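# Insert the steel peg fully into the block's hole

## Task

Push the steel peg completely into the hole in the block without ever moving the block more than 1.5 cm from its starting spot (that ends the attempt as a failure). The peg must stay seated by itself, not held there by the robot, and the gripper must release it and pull away at the end.

## Robot and tools

Robot: two 6-joint arms with parallel grippers, named left_arm and right_arm. Their bases sit at (-0.046, +0.321, 0) m and (-0.046, -0.374, 0) m, both facing almost straight along +x. The names are labels only and do not mean left or right in an image.

Scene frame: origin on the table top midway between the arms, +x out over the table, +z up, left_arm on the +y side. Gripper poses in results use this frame: end_effector_position in metres plus end_effector_quat_wxyz. That point lies between the finger pads, roughly 1 cm short of the fingertips. The fingers point along the gripper's +z axis and close along its y axis. Reported hand positions can be a little wrong, more so at long reach.

Joint order for every arm, in rows and in result lists: waist (joint1), shoulder (joint2), elbow (joint3), wrist pitch (joint4), wrist yaw (joint5), wrist roll (joint6). Stated ranges in rad: waist -2.618..3.054, shoulder 0..3.142, elbow 0..3.142, wrist pitch -1.571..1.571, wrist yaw -1.571..1.571, wrist roll -2.094..2.094. The true ends may differ by up to 0.036 rad.

The row: one flat list of 14 numbers, each in [-1, 1], always giving both arms. Numbers 1-6 are left_arm joint offsets, number 7 is left_arm opening, numbers 8-13 are right_arm joint offsets, number 14 is right_arm opening. Joint numbers are scaled offsets, not angles: 1.0 equals 1.202 rad (waist), 1.258 (shoulder), 1.238 (elbow), 2.073 (wrist pitch), 2.022 (wrist yaw and wrist roll). The opening is absolute: +1 fully open, -1 closed. Optionally 12 more numbers in 0..1 may follow: stiffness scales for each joint, left_arm's six then right_arm's six, which persist until changed.

execute_actions(actions): a list of up to 15 actions. Each action is a table of up to 15 rows, each row run for one 1/30 s step; a shorter table repeats its final row to fill 15 steps. Within an action, every row's joint offsets count from the angles the joints had when that action began, not from the previous row; for the first action these are the last reported angles. If any action would push a joint more than 0.036 rad beyond its range, it is rejected for both arms; a malformed action, or a bad first action, rejects the whole call. An empty list just returns the current state and pictures.

move(target, speed, blocking): target is one 14-number row; its offsets are measured from the Joint positions in the latest result that printed them, so it names a destination. All joints travel proportionally, so grippers move on curves, over 0.5 to 10 s. speed (0.01 to 2 rad/s, default 0.5) caps the joint with the longest way to go. Moves ignore obstacles and the other arm; faster moves hit harder, and aiming past a contact presses harder. The result adds a move: line with the ending (done, off_target, moving, held, fault), limits=held or limits=none, and each arm's joint farthest from target. With blocking=false you get control back after 0.5 s; check with wait(0) and do not send other motion until it ends, or call stop.

wait(seconds 0..10): lets time pass holding the last command. stop(): brakes a running move; allow braking distance. zoom_image(camera, region): camera is cam_head_left or cam_head_right (both 504x504); region is [x0, y0, x1, y1] in image pixels, at most 504x504. read_manual: only licence texts. finished_scene(scene): ends the current scene, given its number; irreversible, so the peg must already be seated and released.

Results: gripper poses per arm, Joint positions and Joint velocities (six joints in rad, rad/s, then finger gap in m; 0.094 m is fully open), Joint targets (what joints are being driven toward now), grip_measured (opening on the command scale, off by up to about 1 mm per gripper), joint torques (offset and noisy), step readings with HELD marks, and notes such as "joint sent to its limit", "joint command not followed" (a clearance check altered joint targets), MOTOR HOT, FAULT and OVER-TEMPERATURE FAULT lines. Camera calibration is given for each head camera; pictures may come with updated numbers.

Motion facts: joint speed is limited, so big offsets can take several actions. Each joint's target stays within a set lead of its measured angle (waist 0.202, shoulder 0.258, elbow 0.238, wrist pitch 0.573, wrist yaw and roll 0.522 rad), and targets that would shift the gripper over 70 mm are scaled back. Sending zero offsets can let an arm sag; to hold position, command it back to the desired angles and correct any shortfall.

Gripping: to hold the peg, command an opening about 0.03 below grip_measured; less than that grips more lightly. Pad force tops out near 50-62 N.

Avoid: moving the block (insert gently, keep the peg aligned with the hole, do not push it sideways), dropping the peg, knocking anything off the table, arms colliding or pressing each other, fast impacts and long heavy holds that overheat motors. Loose objects may occasionally get nudged by outside pushes.

Each tool is called in YAML: its name, and indented under it one key for each argument.

## Session

execute_actions:
  actions: []

Scene clock: 0.00 s.
left_arm: end_effector_position=(+0.2828, +0.1443, +0.2677) grip_measured=+1.000 end_effector_quat_wxyz=(+0.515, +0.004, +0.820, +0.252) | right_arm: end_effector_position=(+0.6215, -0.5230, +0.1488) grip_measured=+1.000 end_effector_quat_wxyz=(+0.692, -0.416, +0.580, -0.103)
Joint names: [waist, shoulder, elbow, wrist pitch, wrist yaw, wrist roll]
Joint positions: left_arm=[-0.969  1.593  1.394 -0.947 -1.184 -0.656  0.094] | right_arm=[-0.435  2.649  2.049  0.567 -0.902 -0.795  0.094]
Joint velocities: left_arm=[-0.002 -0.002 -0.002  0.007 -0.007 -0.037  0.   ] | right_arm=[ 0.017  0.007  0.017 -0.022  0.051  0.051  0.   ]
Joint torques (N m, as the arm reports them, + toward a larger angle): no reading
Joint targets: left_arm=[-0.969 1.584 1.404 -0.949 -1.199 -0.659] | right_arm=[-0.435 2.630 2.061 0.568 -0.903 -0.789]
Joint stiffness scale: left_arm=[1. 1. 1. 1. 1. 1.] | right_arm=[1. 1. 1. 1. 1. 1.]

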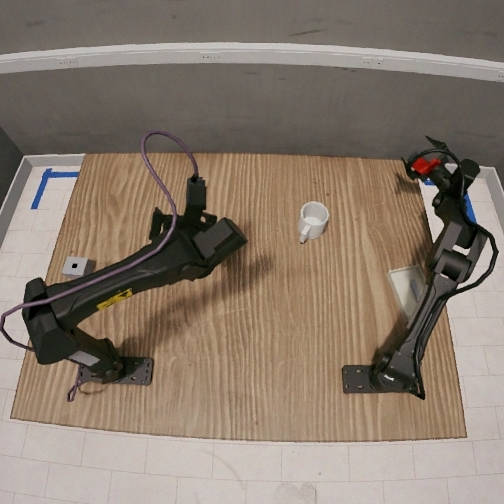

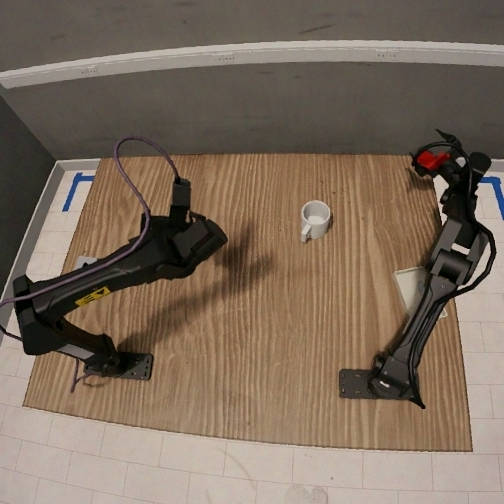

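zoom_image:
  camera: "cam_head_left"
  region: [360, 240, 480, 360]

zoom_image:
  camera: "cam_head_left"
  region: [30, 220, 130, 320]

Region (360, 240, 480, 360) of cam_head_left's 504x504 image, scaled by 4.200, with more detail than that image has.

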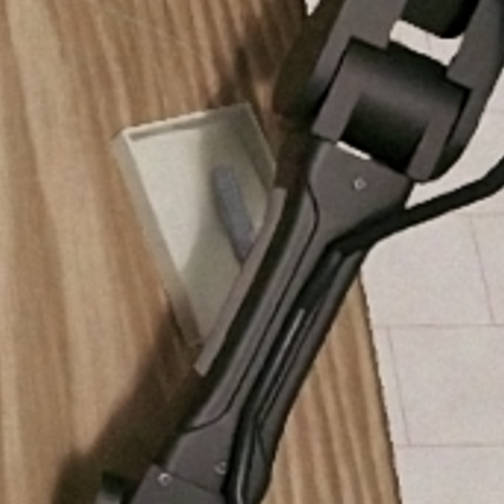

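Region (30, 220, 130, 320) of cam_head_left's 504x504 image, scaled by 5.040, with more detail than that image has.

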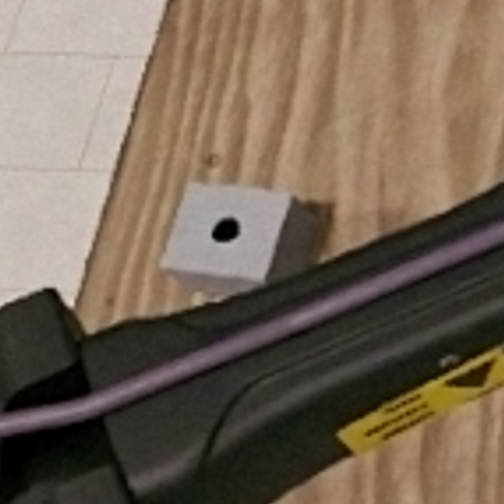

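move:
  target: [0,-0.007,0.008,0,0,0,1, 0.695,-0.993,-0.686,-0.852,0.446,0.393,1]
  speed: 1.0

Scene clock: 59.57 s.
left_arm: end_effector_position=(+0.2827, +0.1436, +0.2666) grip_measured=+1.000 end_effector_quat_wxyz=(+0.513, +0.005, +0.821, +0.250) | right_arm: end_effector_position=(+0.2062, -0.2643, +0.1432) grip_measured=+1.000 end_effector_quat_wxyz=(+0.084, -0.205, +0.975, +0.020)
Joint names: [waist, shoulder, elbow, wrist pitch, wrist yaw, wrist roll]
Joint positions: left_arm=[-0.969  1.593  1.394 -0.947 -1.177 -0.656  0.094] | right_arm=[ 0.395  1.421  1.214 -1.191 -0.006 -0.012  0.094]
Joint velocities: left_arm=[-0.017  0.007  0.007 -0.066 -0.007  0.007  0.   ] | right_arm=[-0.007 -0.002  0.012  0.037  0.007 -0.007  0.   ]
Joint torques (N m, as the arm reports them, + toward a larger angle): left_arm=[ 0.02 -7.37  7.41  1.2  -0.6   0.01] | right_arm=[ 0.36 -6.2   4.25  0.6   0.05  0.18]
Joint targets: left_arm=[-0.969 1.584 1.404 -0.947 -1.184 -0.656] | right_arm=[0.401 1.400 1.200 -1.199 -0.000 -0.000]
Joint stiffness scale: left_arm=[1. 1. 1. 1. 1. 1.] | right_arm=[1. 1. 1. 1. 1. 1.]
move: off_target (right_arm); limits=none; left_arm: farthest joint: the elbow, 0.010 radians from its target (0.010 radians at the start); right_arm: farthest joint: the shoulder, 0.022 radians from its target (1.249 radians at the start)

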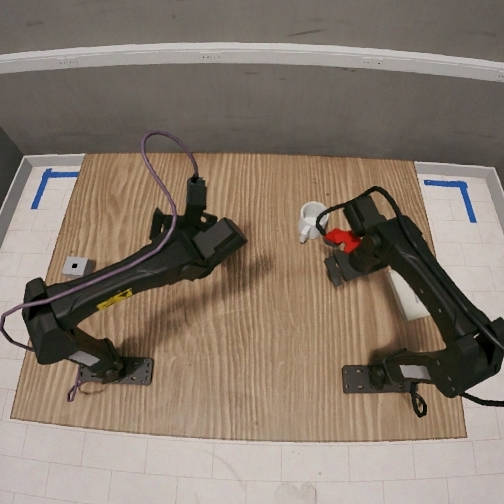

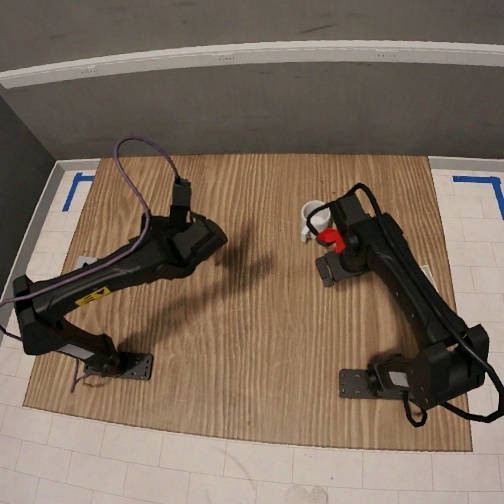

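move:
  target: [0,-0.007,0.008,0,0,0,1, -1.0,0,0,0,0,0,1]
  speed: 1.0

move:
  target: [0,-0.007,0.008,0,0,0,1, -0.5,0,0,0,0,0,1]
  speed: 1.0

Scene clock: 67.83 s.
left_arm: end_effector_position=(+0.2825, +0.1429, +0.2655) grip_measured=+1.000 end_effector_quat_wxyz=(+0.511, +0.006, +0.823, +0.247) | right_arm: end_effector_position=(+0.1473, -0.5696, +0.1432) grip_measured=+1.000 end_effector_quat_wxyz=(+0.079, +0.380, +0.921, -0.033)
Joint names: [waist, shoulder, elbow, wrist pitch, wrist yaw, wrist roll]
Joint positions: left_arm=[-0.969  1.593  1.394 -0.947 -1.17  -0.656  0.094] | right_arm=[-0.803  1.421  1.214 -1.191 -0.002 -0.012  0.094]
Joint velocities: left_arm=[ 0.007 -0.007  0.027 -0.095  0.066  0.007  0.   ] | right_arm=[-0.012 -0.012 -0.007 -0.007 -0.051 -0.051  0.   ]
Joint torques (N m, as the arm reports them, + toward a larger angle): left_arm=[ 0.03 -7.46  7.39  1.2  -0.59  0.01] | right_arm=[-0.3  -4.35  5.03  0.64 -0.07 -0.02]
Joint targets: left_arm=[-0.969 1.584 1.404 -0.947 -1.177 -0.656] | right_arm=[-0.807 1.421 1.214 -1.191 -0.006 -0.012]
Joint stiffness scale: left_arm=[1. 1. 1. 1. 1. 1.] | right_arm=[1. 1. 1. 1. 1. 1.]
move: done; limits=none; left_arm: farthest joint: the elbow, 0.010 radians from its target (0.010 radians at the start); right_arm: farthest joint: the waist, 0.004 radians from its target (1.202 radians at the start)

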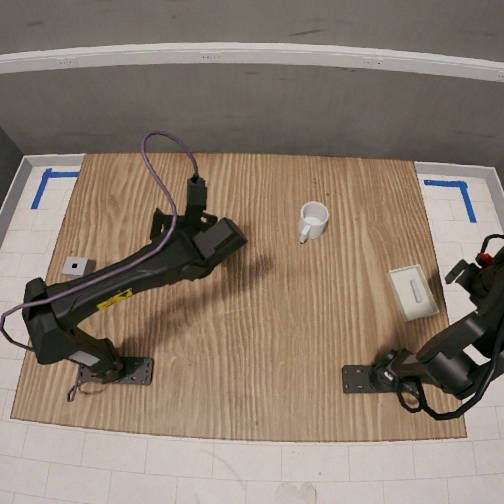

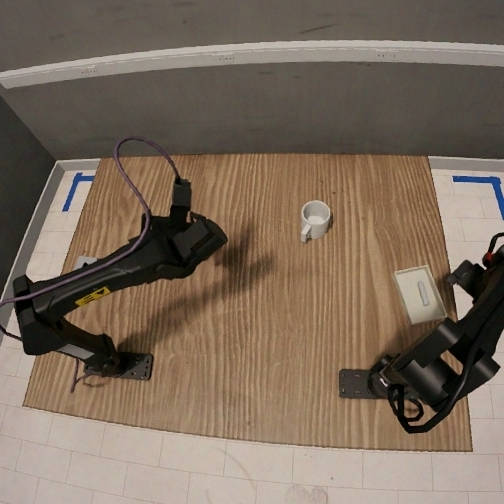

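Scene clock: 68.93 s.
left_arm: end_effector_position=(+0.2824, +0.1422, +0.2644) grip_measured=+1.000 end_effector_quat_wxyz=(+0.509, +0.007, +0.825, +0.245) | right_arm: end_effector_position=(+0.0032, -0.6447, +0.1432) grip_measured=+1.000 end_effector_quat_wxyz=(+0.065, +0.635, +0.768, -0.056)
Joint names: [waist, shoulder, elbow, wrist pitch, wrist yaw, wrist roll]
Joint positions: left_arm=[-0.969  1.593  1.394 -0.947 -1.163 -0.656  0.094] | right_arm=[-1.401  1.421  1.214 -1.191  0.002 -0.012  0.094]
Joint velocities: left_arm=[-0.002  0.007 -0.007 -0.051  0.081 -0.066  0.   ] | right_arm=[ 0.017  0.002 -0.007 -0.007  0.022 -0.022  0.   ]
Joint torques (N m, as the arm reports them, + toward a larger angle): left_arm=[ 0.02 -7.4   7.42  1.2  -0.59  0.03] | right_arm=[-0.46 -4.4   5.13  0.65  0.    0.  ]
Joint targets: left_arm=[-0.969 1.584 1.404 -0.947 -1.170 -0.656] | right_arm=[-1.404 1.421 1.214 -1.191 -0.002 -0.012]
Joint stiffness scale: left_arm=[1. 1. 1. 1. 1. 1.] | right_arm=[1. 1. 1. 1. 1. 1.]
move: done; limits=none; left_arm: farthest joint: the elbow, 0.010 radians from its target (0.010 radians at the start); right_arm: farthest joint: the wrist yaw, 0.004 radians from its target (0.000 radians at the start)

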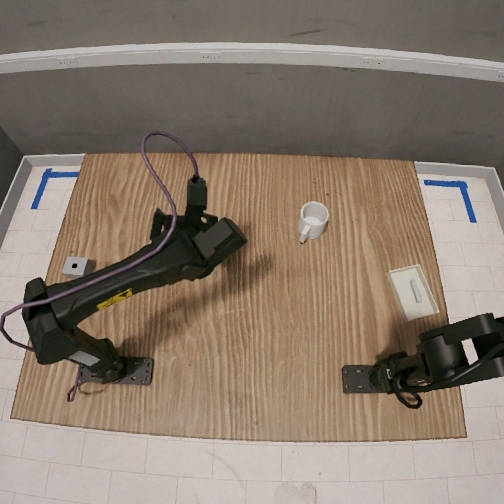

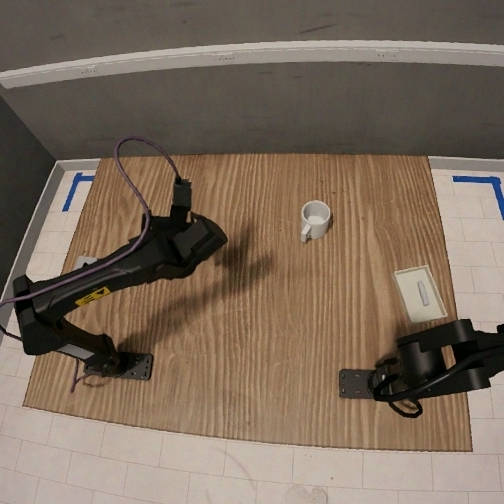

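zoom_image:
  camera: "cam_head_left"
  region: [375, 250, 455, 330]

zoom_image:
  camera: "cam_head_right"
  region: [380, 255, 460, 335]

Region (375, 250, 455, 330) of cam_head_left's 504x504 image, scaled by 6.300, with more detail than that image has.

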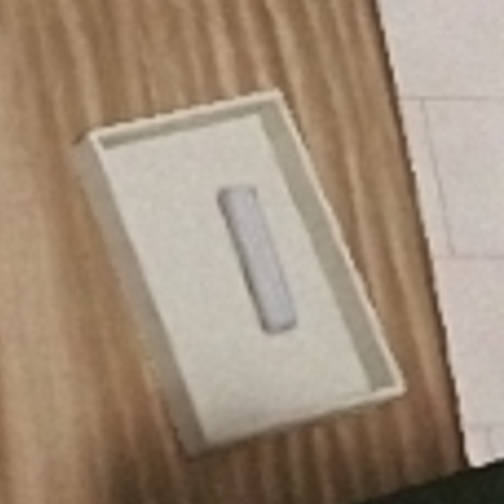

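Region (380, 255, 460, 335) of cam_head_right's 504x504 image, scaled by 6.300, with more detail than that image has.

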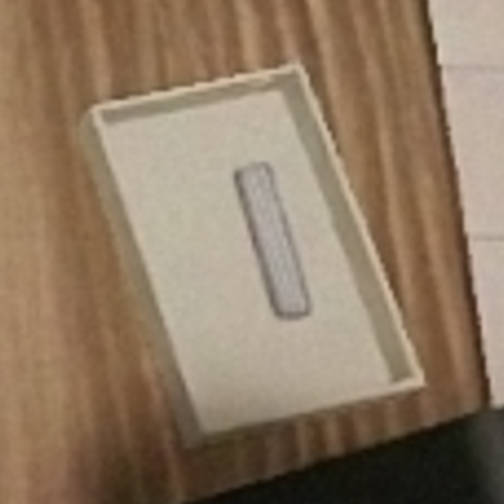

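move:
  target: [0,-0.007,0.008,0,-0.005,0,1, 0.675,0.0887,-0.1106,0.0365,-0.001,-0.36,-0.15]
  speed: 1.0

Scene clock: 138.27 s.
left_arm: end_effector_position=(+0.2823, +0.1417, +0.2637) grip_measured=+1.000 end_effector_quat_wxyz=(+0.508, +0.007, +0.826, +0.243) | right_arm: end_effector_position=(+0.1689, -0.5156, +0.0847) grip_measured=-0.147 end_effector_quat_wxyz=(+0.002, -0.072, +0.997, -0.003)
Joint names: [waist, shoulder, elbow, wrist pitch, wrist yaw, wrist roll]
Joint positions: left_arm=[-0.969  1.593  1.394 -0.947 -1.158 -0.656  0.094] | right_arm=[-0.592  1.527  1.091 -1.127  0.003 -0.728  0.04 ]
Joint velocities: left_arm=[-0.007  0.002 -0.007 -0.095 -0.051 -0.095  0.   ] | right_arm=[-0.022  0.002 -0.002  0.037 -0.051  0.066 -0.001]
Joint torques (N m, as the arm reports them, + toward a larger angle): left_arm=[ 0.01 -7.43  7.42  1.2  -0.69  0.02] | right_arm=[ 0.24 -4.53  4.03  0.4   0.   -0.13]
Joint targets: left_arm=[-0.969 1.584 1.404 -0.947 -1.173 -0.656] | right_arm=[-0.589 1.533 1.077 -1.116 -0.000 -0.740]
Joint stiffness scale: left_arm=[1. 1. 1. 1. 1. 1.] | right_arm=[1. 1. 1. 1. 1. 1.]
move: done; limits=none; left_arm: farthest joint: the wrist yaw, 0.016 radians from its target (0.011 radians at the start); right_arm: farthest joint: the elbow, 0.014 radians from its target (0.137 radians at the start)

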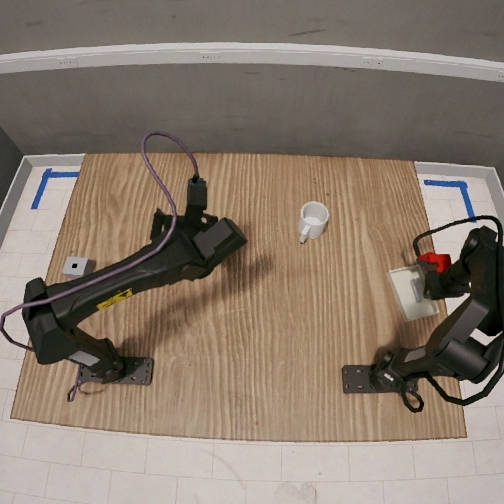

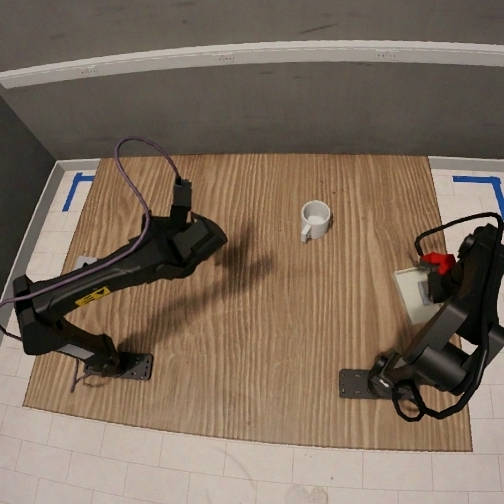

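zoom_image:
  camera: "cam_head_left"
  region: [375, 240, 475, 340]

zoom_image:
  camera: "cam_head_right"
  region: [380, 240, 480, 340]

Region (375, 240, 475, 340) of cam_head_left's 504x504 image, scaled by 5.040, with more detail than that image has.

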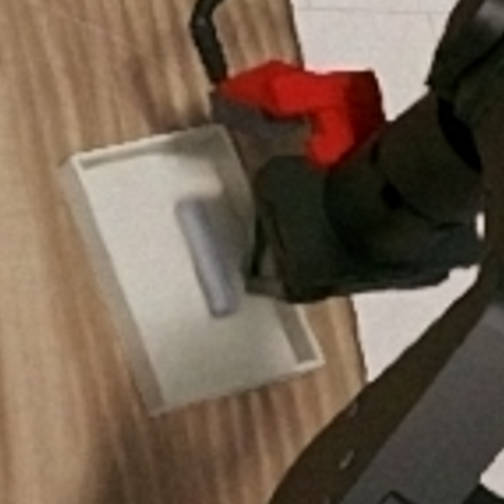

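Region (380, 240, 480, 340) of cam_head_right's 504x504 image, scaled by 5.040, with more detail than that image has.

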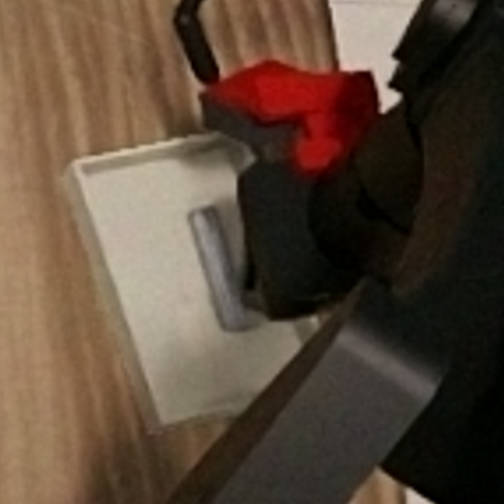

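move:
  target: [0,-0.007,0.008,0,-0.008,0,1, 0.0466,0.0,-0.1334,0.0754,-0.0015,0.019,-0.15]
  speed: 0.5

zoom_image:
  camera: "cam_head_left"
  region: [375, 240, 475, 340]

zoom_image:
  camera: "cam_head_right"
  region: [380, 240, 480, 340]

Scene clock: 168.10 s.
left_arm: end_effector_position=(+0.2823, +0.1414, +0.2632) grip_measured=+1.000 end_effector_quat_wxyz=(+0.507, +0.008, +0.827, +0.242) | right_arm: end_effector_position=(+0.1648, -0.4985, +0.0475) grip_measured=-0.147 end_effector_quat_wxyz=(-0.001, -0.083, +0.997, -0.001)
Joint names: [waist, shoulder, elbow, wrist pitch, wrist yaw, wrist roll]
Joint positions: left_arm=[-0.969  1.593  1.394 -0.947 -1.155 -0.656  0.094] | right_arm=[-0.543  1.527  0.937 -0.982  0.003 -0.701  0.04 ]
Joint velocities: left_arm=[ 0.007  0.007 -0.012 -0.007 -0.007 -0.081  0.   ] | right_arm=[-0.012 -0.007 -0.002  0.022  0.007  0.022  0.   ]
Joint torques (N m, as the arm reports them, + toward a larger angle): left_arm=[ 0.02 -7.43  7.43  1.2  -0.74  0.02] | right_arm=[ 0.38 -4.8   3.93  0.46 -0.04  0.17]
Joint targets: left_arm=[-0.969 1.584 1.404 -0.947 -1.174 -0.656] | right_arm=[-0.536 1.527 0.926 -0.971 -0.000 -0.690]
Joint stiffness scale: left_arm=[1. 1. 1. 1. 1. 1.] | right_arm=[1. 1. 1. 1. 1. 1.]
move: done; limits=none; left_arm: farthest joint: the wrist yaw, 0.020 radians from its target (0.017 radians at the start); right_arm: farthest joint: the elbow, 0.012 radians from its target (0.165 radians at the start)

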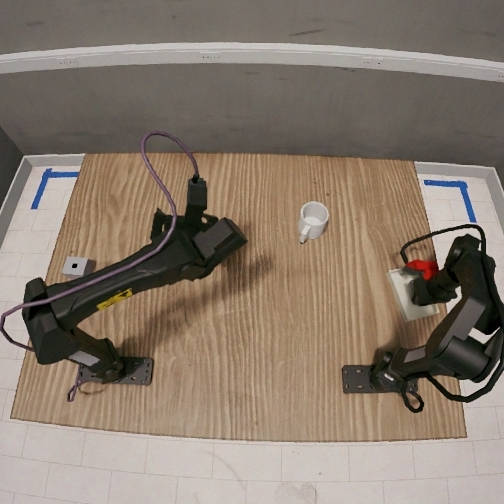

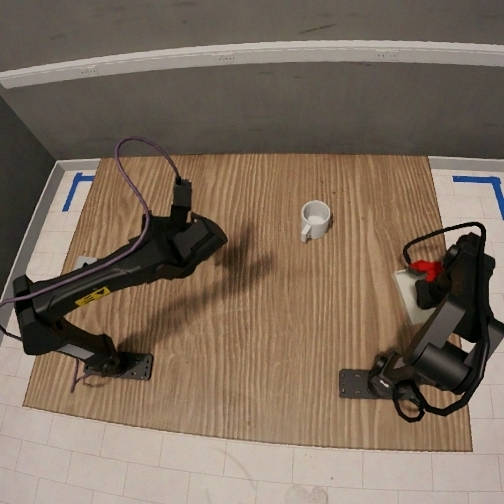

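Region (375, 240, 475, 340) of cam_head_left's 504x504 image, scaled by 5.040, with more detail than that image has.

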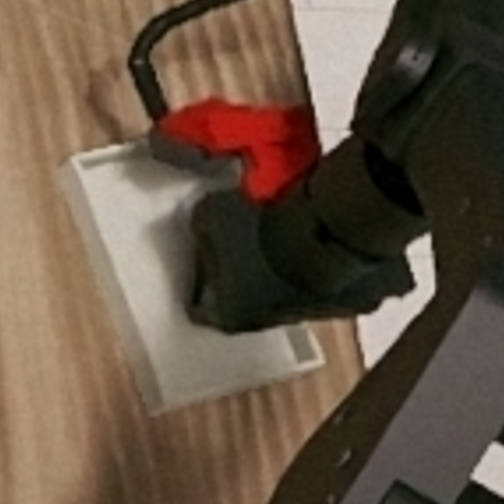

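Region (380, 240, 480, 340) of cam_head_right's 504x504 image, scaled by 5.040, with more detail than that image has.

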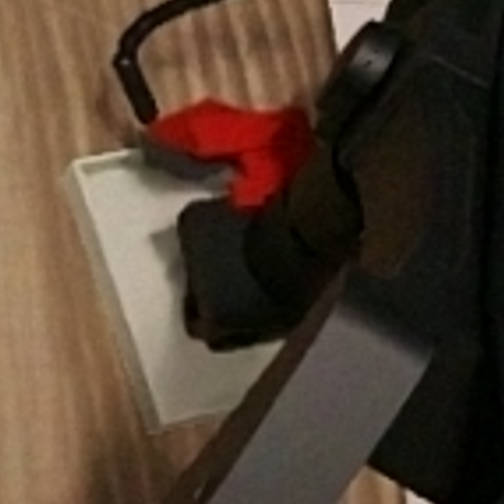

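move:
  target: [0,-0.007,0.008,0,-0.01,0,1, 0.011,0.0738,-0.043,0.071,-0.0015,0.005,-0.15]
  speed: 0.2

zoom_image:
  camera: "cam_head_left"
  region: [375, 240, 475, 340]

Scene clock: 190.07 s.
left_arm: end_effector_position=(+0.2822, +0.1413, +0.2631) grip_measured=+1.000 end_effector_quat_wxyz=(+0.507, +0.008, +0.827, +0.242) | right_arm: end_effector_position=(+0.1770, -0.5039, +0.0191) grip_measured=-0.147 end_effector_quat_wxyz=(+0.004, -0.086, +0.996, -0.004)
Joint names: [waist, shoulder, elbow, wrist pitch, wrist yaw, wrist roll]
Joint positions: left_arm=[-0.969  1.593  1.394 -0.947 -1.153 -0.656  0.094] | right_arm=[-0.537  1.613  0.9   -0.847  0.003 -0.7    0.04 ]
Joint velocities: left_arm=[ 0.012  0.007 -0.007 -0.022  0.007 -0.007  0.   ] | right_arm=[-0.002 -0.002 -0.002  0.022 -0.007 -0.037  0.001]
Joint torques (N m, as the arm reports them, + toward a larger angle): left_arm=[ 0.   -7.44  7.43  1.2  -0.77  0.02] | right_arm=[ 0.55 -4.96  3.53  0.39  0.    0.11]
Joint targets: left_arm=[-0.969 1.584 1.404 -0.947 -1.175 -0.656] | right_arm=[-0.529 1.620 0.885 -0.835 -0.000 -0.690]
Joint stiffness scale: left_arm=[1. 1. 1. 1. 1. 1.] | right_arm=[1. 1. 1. 1. 1. 1.]
move: off_target (left_arm); limits=none; left_arm: farthest joint: the wrist yaw, 0.022 radians from its target (0.021 radians at the start); right_arm: farthest joint: the elbow, 0.017 radians from its target (0.054 radians at the start)

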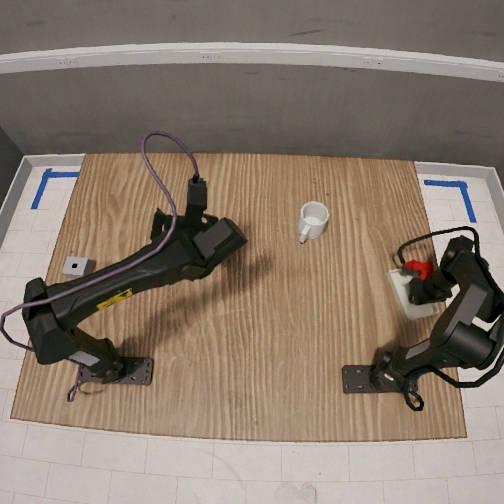

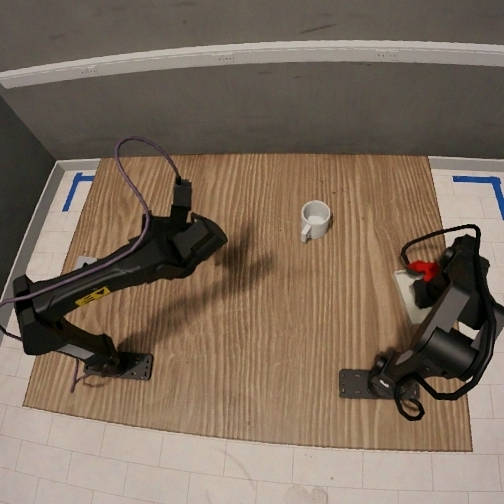

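Region (375, 240, 475, 340) of cam_head_left's 504x504 image, scaled by 5.040, with more detail than that image has.

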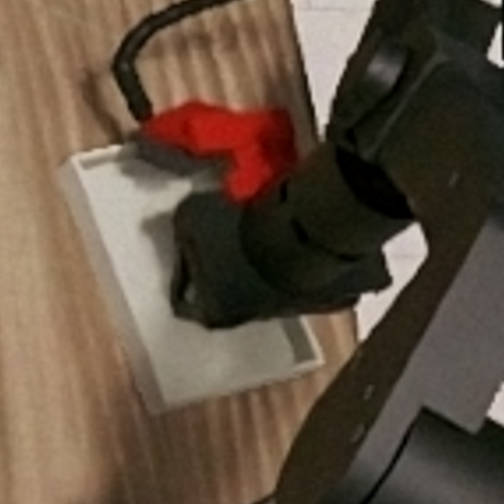

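move:
  target: [0,-0.007,0.008,0,-0.01,0,1, 0.007,0.0056,-0.012,0.006,-0.0015,0.005,-0.85]
  speed: 0.2

Scene clock: 200.17 s.
left_arm: end_effector_position=(+0.2822, +0.1412, +0.2629) grip_measured=+1.000 end_effector_quat_wxyz=(+0.506, +0.008, +0.828, +0.242) | right_arm: end_effector_position=(+0.1769, -0.5041, +0.0191) grip_measured=-0.710 end_effector_quat_wxyz=(+0.003, -0.086, +0.996, -0.005)
Joint names: [waist, shoulder, elbow, wrist pitch, wrist yaw, wrist roll]
Joint positions: left_arm=[-0.969  1.593  1.394 -0.947 -1.152 -0.656  0.094] | right_arm=[-0.537  1.613  0.9   -0.847  0.004 -0.7    0.014]
Joint velocities: left_arm=[-0.007 -0.007  0.002  0.051 -0.007 -0.037  0.   ] | right_arm=[-0.007 -0.002 -0.002 -0.022 -0.051 -0.007  0.   ]
Joint torques (N m, as the arm reports them, + toward a larger angle): left_arm=[ 0.06 -7.44  7.43  1.21 -0.78  0.02] | right_arm=[ 0.66 -4.81  3.58  0.42 -0.08  0.14]
Joint targets: left_arm=[-0.969 1.584 1.404 -0.947 -1.173 -0.656] | right_arm=[-0.528 1.620 0.886 -0.835 -0.000 -0.690]
Joint stiffness scale: left_arm=[1. 1. 1. 1. 1. 1.] | right_arm=[1. 1. 1. 1. 1. 1.]
move: off_target (left_arm); limits=none; left_arm: farthest joint: the wrist yaw, 0.021 radians from its target (0.020 radians at the start); right_arm: farthest joint: the elbow, 0.015 radians from its target (0.015 radians at the start)

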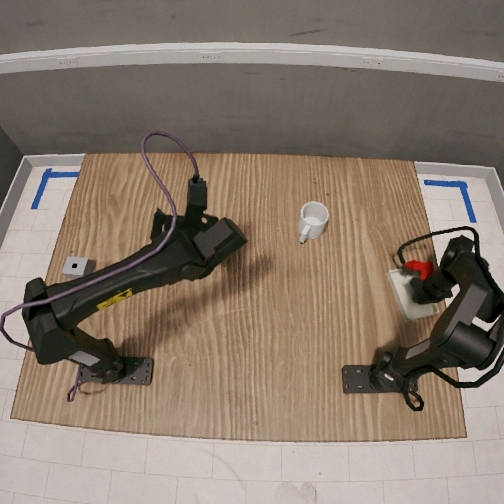

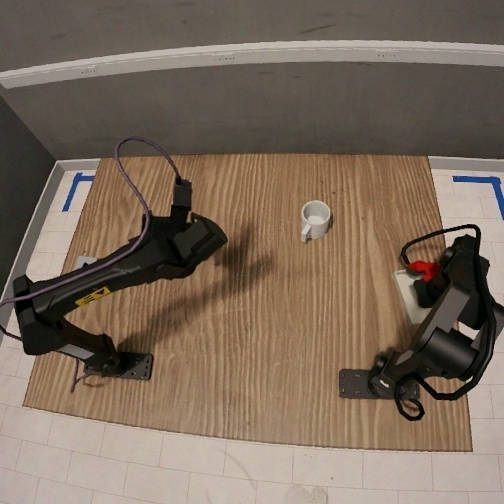

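move:
  target: [0,-0.007,0.008,0,-0.01,0,1, 0.0,-0.17,0.242,-0.252,0,0,-0.85]
  speed: 0.5

zoom_image:
  camera: "cam_head_left"
  region: [375, 220, 495, 340]

Scene clock: 231.80 s.
left_arm: end_effector_position=(+0.2822, +0.1411, +0.2627) grip_measured=+1.000 end_effector_quat_wxyz=(+0.506, +0.008, +0.828, +0.241) | right_arm: end_effector_position=(+0.1450, -0.4857, +0.1264) grip_measured=-0.710 end_effector_quat_wxyz=(-0.021, -0.086, +0.996, +0.012)
Joint names: [waist, shoulder, elbow, wrist pitch, wrist yaw, wrist roll]
Joint positions: left_arm=[-0.969  1.593  1.394 -0.947 -1.151 -0.656  0.094] | right_arm=[-0.537  1.424  1.163 -1.358  0.005 -0.7    0.014]
Joint velocities: left_arm=[ 0.007  0.002 -0.002 -0.007  0.022  0.037  0.   ] | right_arm=[ 0.007 -0.002 -0.002 -0.066  0.007  0.066  0.   ]
Joint torques (N m, as the arm reports them, + toward a larger angle): left_arm=[ 0.02 -7.43  7.41  1.21 -0.75  0.03] | right_arm=[ 0.06 -6.04  7.28  0.1   0.    0.  ]
Joint targets: left_arm=[-0.969 1.584 1.404 -0.947 -1.172 -0.656] | right_arm=[-0.537 1.399 1.200 -1.370 0.005 -0.700]
Joint stiffness scale: left_arm=[1. 1. 1. 1. 1. 1.] | right_arm=[1. 1. 1. 1. 1. 1.]
move: off_target (left_arm, right_arm); limits=none; left_arm: farthest joint: the wrist yaw, 0.021 radians from its target (0.020 radians at the start); right_arm: farthest joint: the elbow, 0.037 radians from its target (0.299 radians at the start)

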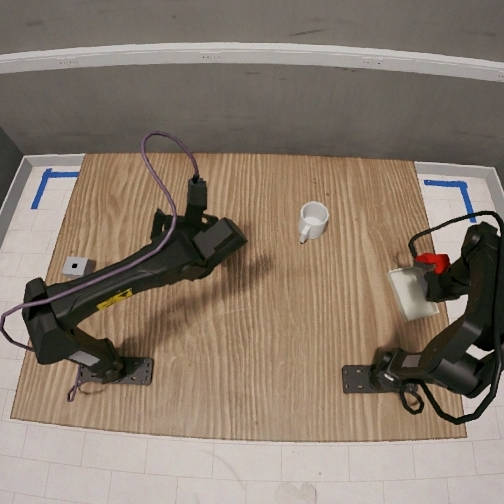

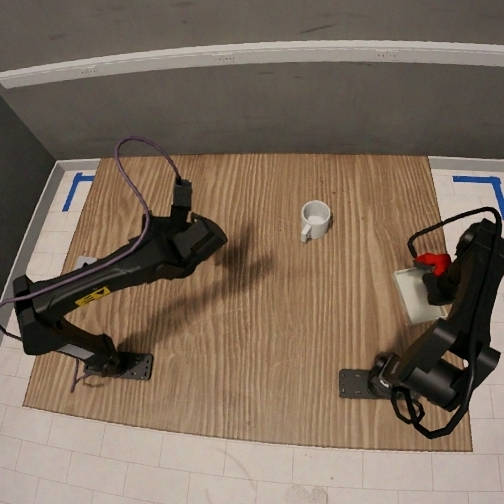

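Region (375, 220, 495, 340) of cam_head_left's 504x504 image, scaled by 4.200, with more detail than that image has.

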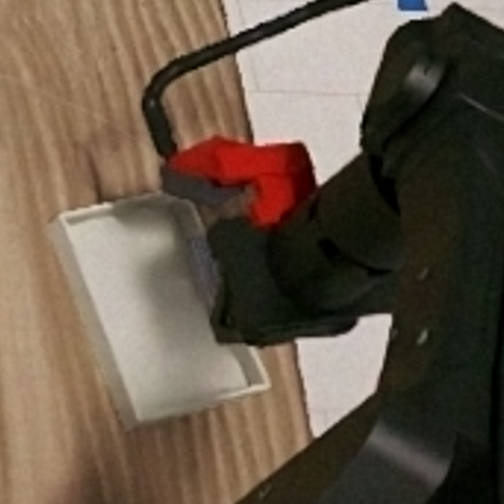

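move:
  target: [0,-0.007,0.008,0,-0.01,0,1, 1.0,-0.02,0.03,0.6,0,0.346,-0.85]
  speed: 0.8

Scene clock: 246.03 s.
left_arm: end_effector_position=(+0.2822, +0.1410, +0.2626) grip_measured=+1.000 end_effector_quat_wxyz=(+0.506, +0.008, +0.828, +0.241) | right_arm: end_effector_position=(+0.3125, -0.0860, +0.2725) grip_measured=-0.710 end_effector_quat_wxyz=(+0.514, -0.283, +0.791, +0.175)
Joint names: [waist, shoulder, elbow, wrist pitch, wrist yaw, wrist roll]
Joint positions: left_arm=[-0.969  1.593  1.394 -0.947 -1.15  -0.656  0.094] | right_arm=[ 0.667  1.424  1.163 -0.163  0.002 -0.014  0.014]
Joint velocities: left_arm=[ 0.007 -0.002  0.007 -0.007 -0.066 -0.037  0.   ] | right_arm=[ 0.002  0.007 -0.002 -0.037 -0.007 -0.022  0.   ]
Joint torques (N m, as the arm reports them, + toward a larger angle): left_arm=[ 0.05 -7.42  7.41  1.2  -0.75  0.01] | right_arm=[-0.25 -7.63  8.38  2.31  0.    0.15]
Joint targets: left_arm=[-0.969 1.584 1.404 -0.947 -1.171 -0.656] | right_arm=[0.665 1.398 1.200 -0.114 0.005 -0.001]
Joint stiffness scale: left_arm=[1. 1. 1. 1. 1. 1.] | right_arm=[1. 1. 1. 1. 1. 1.]
move: off_target (left_arm, right_arm); limits=none; left_arm: farthest joint: the wrist yaw, 0.021 radians from its target (0.020 radians at the start); right_arm: farthest joint: the wrist pitch, 0.048 radians from its target (1.244 radians at the start)

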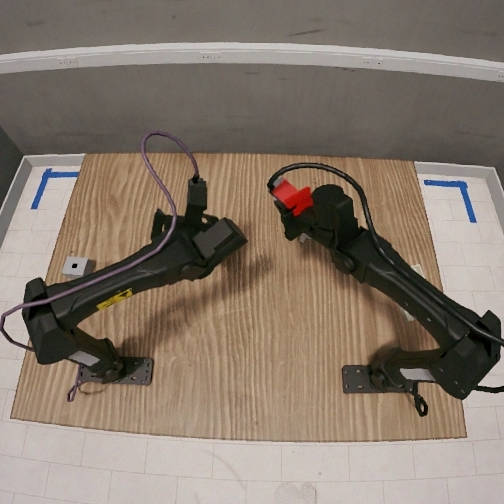

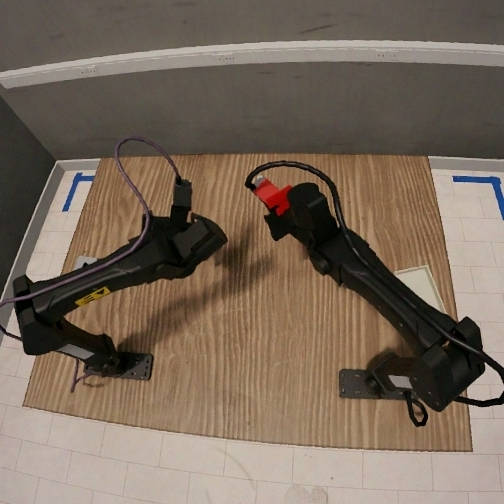

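move:
  target: [0.0807,-0.068,-0.941,1.0,0.569,0.324,-0.15, 0,-0.02,0.03,0.024,0,0.007,-0.85]
  speed: 1.2

Scene clock: 287.17 s.
left_arm: end_effector_position=(+0.2033, +0.0322, +0.1221) grip_measured=-0.148 end_effector_quat_wxyz=(+0.585, +0.316, +0.697, -0.269) | right_arm: end_effector_position=(+0.3126, -0.0859, +0.2727) grip_measured=-0.710 end_effector_quat_wxyz=(+0.514, -0.282, +0.791, +0.176)
Joint names: [waist, shoulder, elbow, wrist pitch, wrist yaw, wrist roll]
Joint positions: left_arm=[-0.88   1.53   0.248  1.11  -0.007 -0.007  0.04 ] | right_arm=[ 0.667  1.424  1.163 -0.162  0.002 -0.012  0.014]
Joint velocities: left_arm=[ 0.017 -0.002 -0.012 -0.007 -0.066  0.051  0.001] | right_arm=[ 0.002 -0.007  0.002 -0.051 -0.051 -0.007 -0.   ]
Joint torques (N m, as the arm reports them, + toward a larger angle): left_arm=[ 0.71 -6.22  3.26  2.45  0.12  0.1 ] | right_arm=[-0.08 -7.75  8.43  2.32  0.    0.14]
Joint targets: left_arm=[-0.872 1.508 0.229 1.126 0.000 -0.001] | right_arm=[0.667 1.398 1.200 -0.113 0.002 0.000]
Joint stiffness scale: left_arm=[1. 1. 1. 1. 1. 1.] | right_arm=[1. 1. 1. 1. 1. 1.]
move: off_target (left_arm, right_arm); limits=none; left_arm: farthest joint: the shoulder, 0.023 radians from its target (0.086 radians at the start); right_arm: farthest joint: the wrist pitch, 0.048 radians from its target (0.049 radians at the start)

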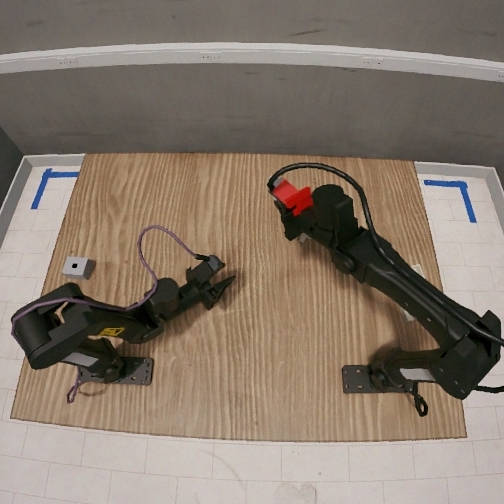

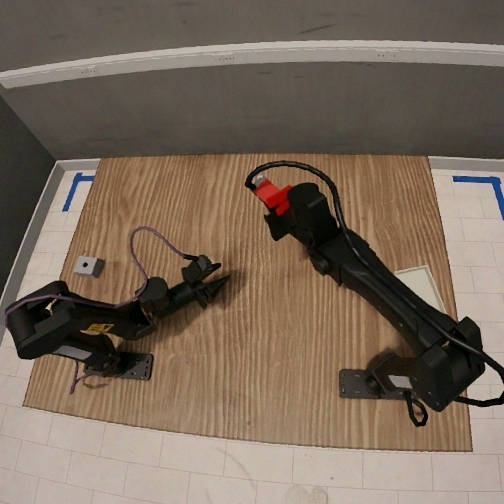

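move:
  target: [0.007,-0.0175,-0.015,0.091,0.003,0.003,-0.15, 0.1656,0.404,-0.491,0.789,0,0.006,-0.85]
  speed: 0.8

zoom_image:
  camera: "cam_head_left"
  region: [180, 200, 320, 340]

zoom_image:
  camera: "cam_head_right"
  region: [160, 200, 300, 340]

Scene clock: 297.33 s.
left_arm: end_effector_position=(+0.2056, +0.0293, +0.1649) grip_measured=-0.148 end_effector_quat_wxyz=(+0.642, +0.292, +0.644, -0.296) | right_arm: end_effector_position=(+0.2571, -0.0151, +0.1512) grip_measured=-0.710 end_effector_quat_wxyz=(+0.661, -0.292, +0.622, +0.301)
Joint names: [waist, shoulder, elbow, wrist pitch, wrist yaw, wrist roll]
Joint positions: left_arm=[-0.88   1.53   0.248  1.283 -0.007 -0.006  0.04 ] | right_arm=[ 0.86   1.934  0.565  1.424  0.002 -0.012  0.014]
Joint velocities: left_arm=[ 0.002 -0.002 -0.012  0.081  0.022  0.051 -0.001] | right_arm=[-0.007 -0.002 -0.007 -0.066 -0.007  0.022  0.   ]
Joint torques (N m, as the arm reports them, + toward a larger angle): left_arm=[ 0.8  -6.15  3.28  2.35  0.09  0.07] | right_arm=[ 0.47 -7.69  3.02  2.35 -0.01  0.1 ]
Joint targets: left_arm=[-0.871 1.508 0.230 1.299 -0.001 -0.001] | right_arm=[0.866 1.932 0.555 1.474 0.002 -0.000]
Joint stiffness scale: left_arm=[1. 1. 1. 1. 1. 1.] | right_arm=[1. 1. 1. 1. 1. 1.]
move: off_target (left_arm, right_arm); limits=none; left_arm: farthest joint: the shoulder, 0.022 radians from its target (0.022 radians at the start); right_arm: farthest joint: the wrist pitch, 0.050 radians from its target (1.635 radians at the start)

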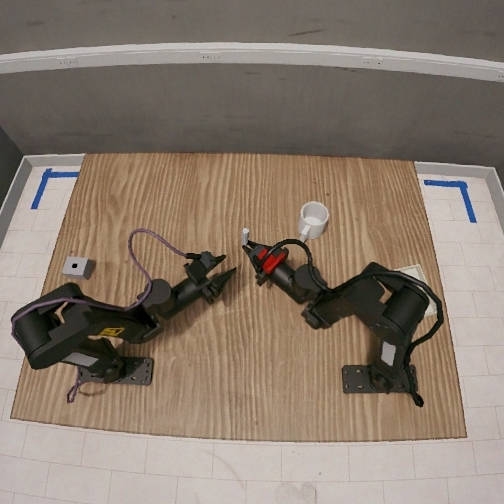

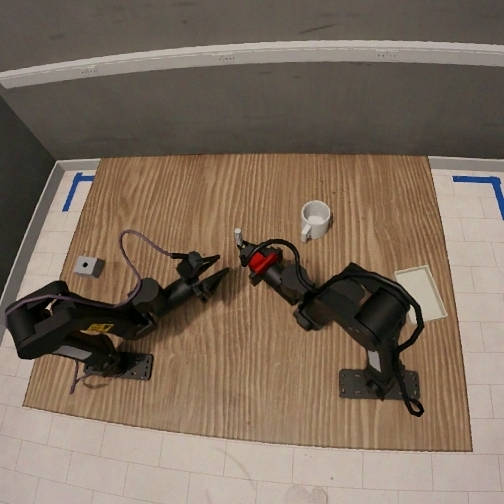

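Region (180, 200, 320, 340) of cam_head_left's 504x504 image, scaled by 3.600, with more detail than that image has.

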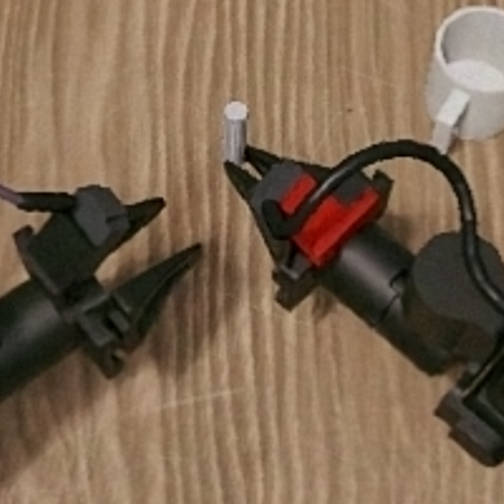

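Region (160, 200, 300, 340) of cam_head_right's 504x504 image, scaled by 3.600, with more detail than that image has.

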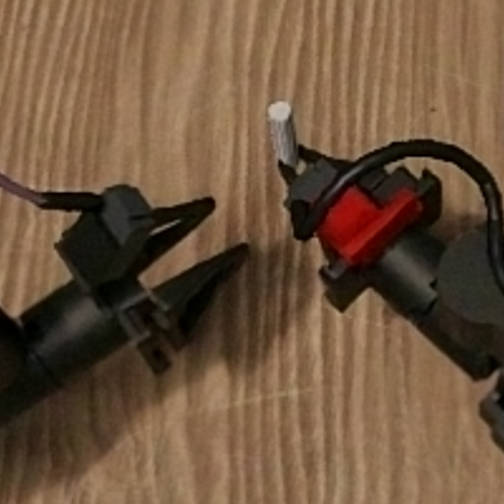

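move:
  target: [0.04,0.126,0.241,-0.0507,0.003,0.003,-0.15, 0.005,0,-0.008,-0.002,0,0.006,-0.85]
  speed: 0.3

zoom_image:
  camera: "cam_head_left"
  region: [180, 200, 320, 340]

zoom_image:
  camera: "cam_head_right"
  region: [160, 200, 300, 340]

Scene clock: 332.37 s.
left_arm: end_effector_position=(+0.2607, -0.0064, +0.1859) grip_measured=-0.148 end_effector_quat_wxyz=(+0.657, +0.275, +0.642, -0.286) | right_arm: end_effector_position=(+0.2573, -0.0149, +0.1436) grip_measured=-0.710 end_effector_quat_wxyz=(+0.652, -0.297, +0.632, +0.296)
Joint names: [waist, shoulder, elbow, wrist pitch, wrist yaw, wrist roll]
Joint positions: left_arm=[-0.838  1.679  0.513  1.192 -0.007 -0.006  0.04 ] | right_arm=[ 0.86   1.934  0.565  1.393  0.002 -0.012  0.014]
Joint velocities: left_arm=[ 0.002 -0.002 -0.002 -0.007 -0.037  0.007 -0.   ] | right_arm=[-0.002 -0.002 -0.017  0.022 -0.081  0.022 -0.   ]
Joint torques (N m, as the arm reports them, + toward a larger angle): left_arm=[ 0.6  -5.62  8.09  2.09  0.08  0.07] | right_arm=[ 0.36 -7.37  2.97  2.1   0.01  0.12]
Joint targets: left_arm=[-0.831 1.689 0.547 1.178 -0.001 -0.000] | right_arm=[0.866 1.934 0.555 1.420 0.002 -0.000]
Joint stiffness scale: left_arm=[1. 1. 1. 1. 1. 1.] | right_arm=[1. 1. 1. 1. 1. 1.]
move: off_target (left_arm, right_arm); limits=none; left_arm: farthest joint: the elbow, 0.034 radians from its target (0.298 radians at the start); right_arm: farthest joint: the wrist pitch, 0.026 radians from its target (0.004 radians at the start)

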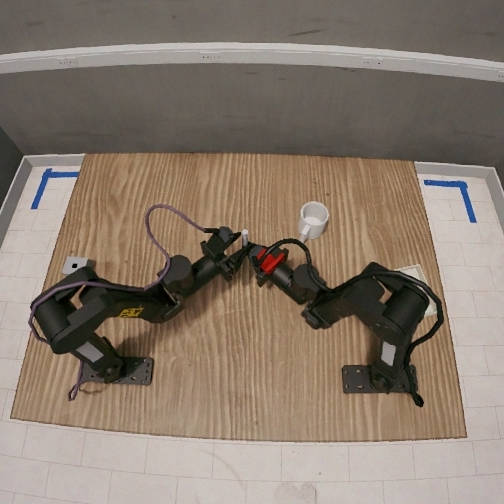

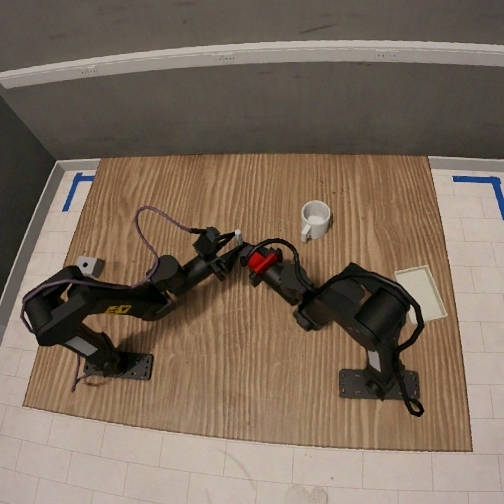

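Region (180, 200, 320, 340) of cam_head_left's 504x504 image, scaled by 3.600, with more detail than that image has.

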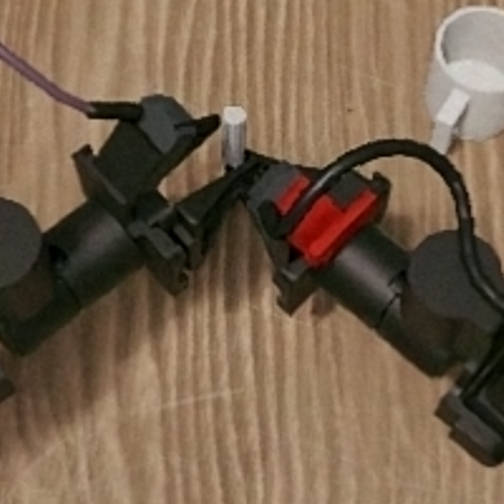

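Region (160, 200, 300, 340) of cam_head_right's 504x504 image, scaled by 3.600, with more detail than that image has.

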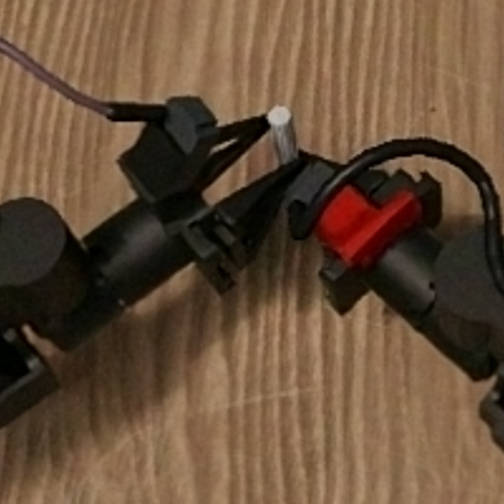

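move:
  target: [0.003,0.006,0.1166,-0.0733,0.003,0.003,-0.15, 0.005,0,-0.008,-0.018,0,0.006,-0.85]
  speed: 0.2

zoom_image:
  camera: "cam_head_left"
  region: [180, 200, 320, 340]

zoom_image:
  camera: "cam_head_right"
  region: [160, 200, 300, 340]

Scene clock: 349.87 s.
left_arm: end_effector_position=(+0.2751, -0.0220, +0.1967) grip_measured=-0.148 end_effector_quat_wxyz=(+0.647, +0.279, +0.651, -0.282) | right_arm: end_effector_position=(+0.2572, -0.0150, +0.1277) grip_measured=-0.710 end_effector_quat_wxyz=(+0.631, -0.306, +0.652, +0.287)
Joint names: [waist, shoulder, elbow, wrist pitch, wrist yaw, wrist roll]
Joint positions: left_arm=[-0.838  1.679  0.623  1.054 -0.007 -0.006  0.04 ] | right_arm=[ 0.86   1.934  0.565  1.329  0.002 -0.012  0.014]
Joint velocities: left_arm=[ 0.007  0.002 -0.002  0.007  0.022 -0.007 -0.   ] | right_arm=[-0.022 -0.002 -0.007  0.022 -0.037  0.081 -0.   ]
Joint torques (N m, as the arm reports them, + toward a larger angle): left_arm=[ 0.37 -6.28  8.67  2.1   0.08  0.07] | right_arm=[ 0.47 -7.37  3.11  2.16  0.02  0.13]
Joint targets: left_arm=[-0.834 1.686 0.657 1.040 -0.001 -0.000] | right_arm=[0.866 1.934 0.555 1.356 0.002 -0.000]
Joint stiffness scale: left_arm=[1. 1. 1. 1. 1. 1.] | right_arm=[1. 1. 1. 1. 1. 1.]
move: off_target (left_arm, right_arm); limits=none; left_arm: farthest joint: the elbow, 0.035 radians from its target (0.145 radians at the start); right_arm: farthest joint: the wrist pitch, 0.026 radians from its target (0.038 radians at the start)

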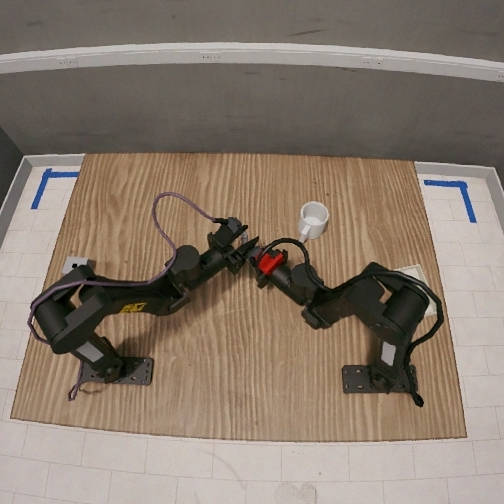

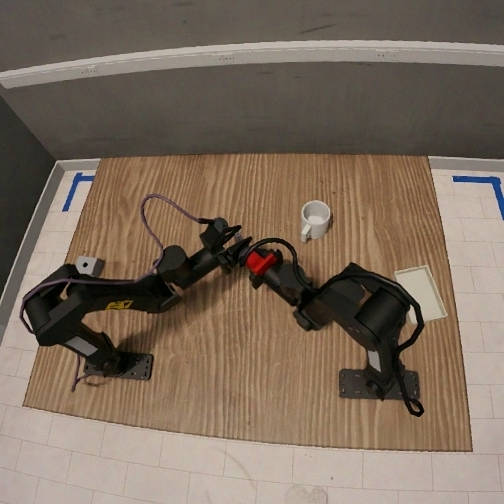

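Region (180, 200, 320, 340) of cam_head_left's 504x504 image, scaled by 3.600, with more detail than that image has.

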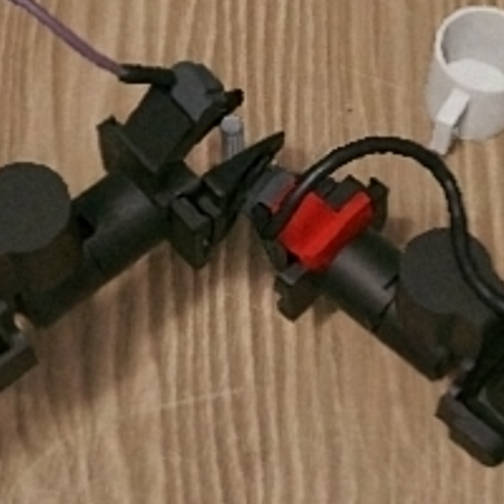

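Region (160, 200, 300, 340) of cam_head_right's 504x504 image, scaled by 3.600, with more detail than that image has.

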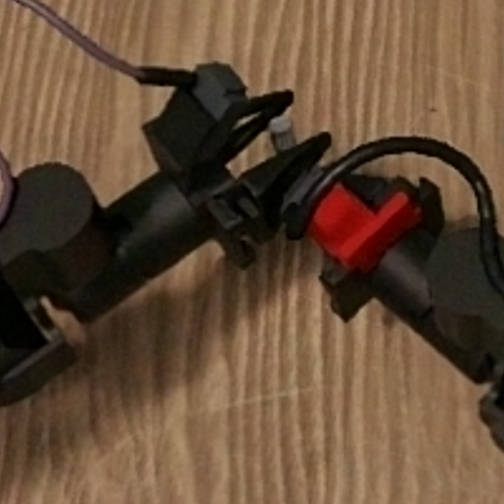

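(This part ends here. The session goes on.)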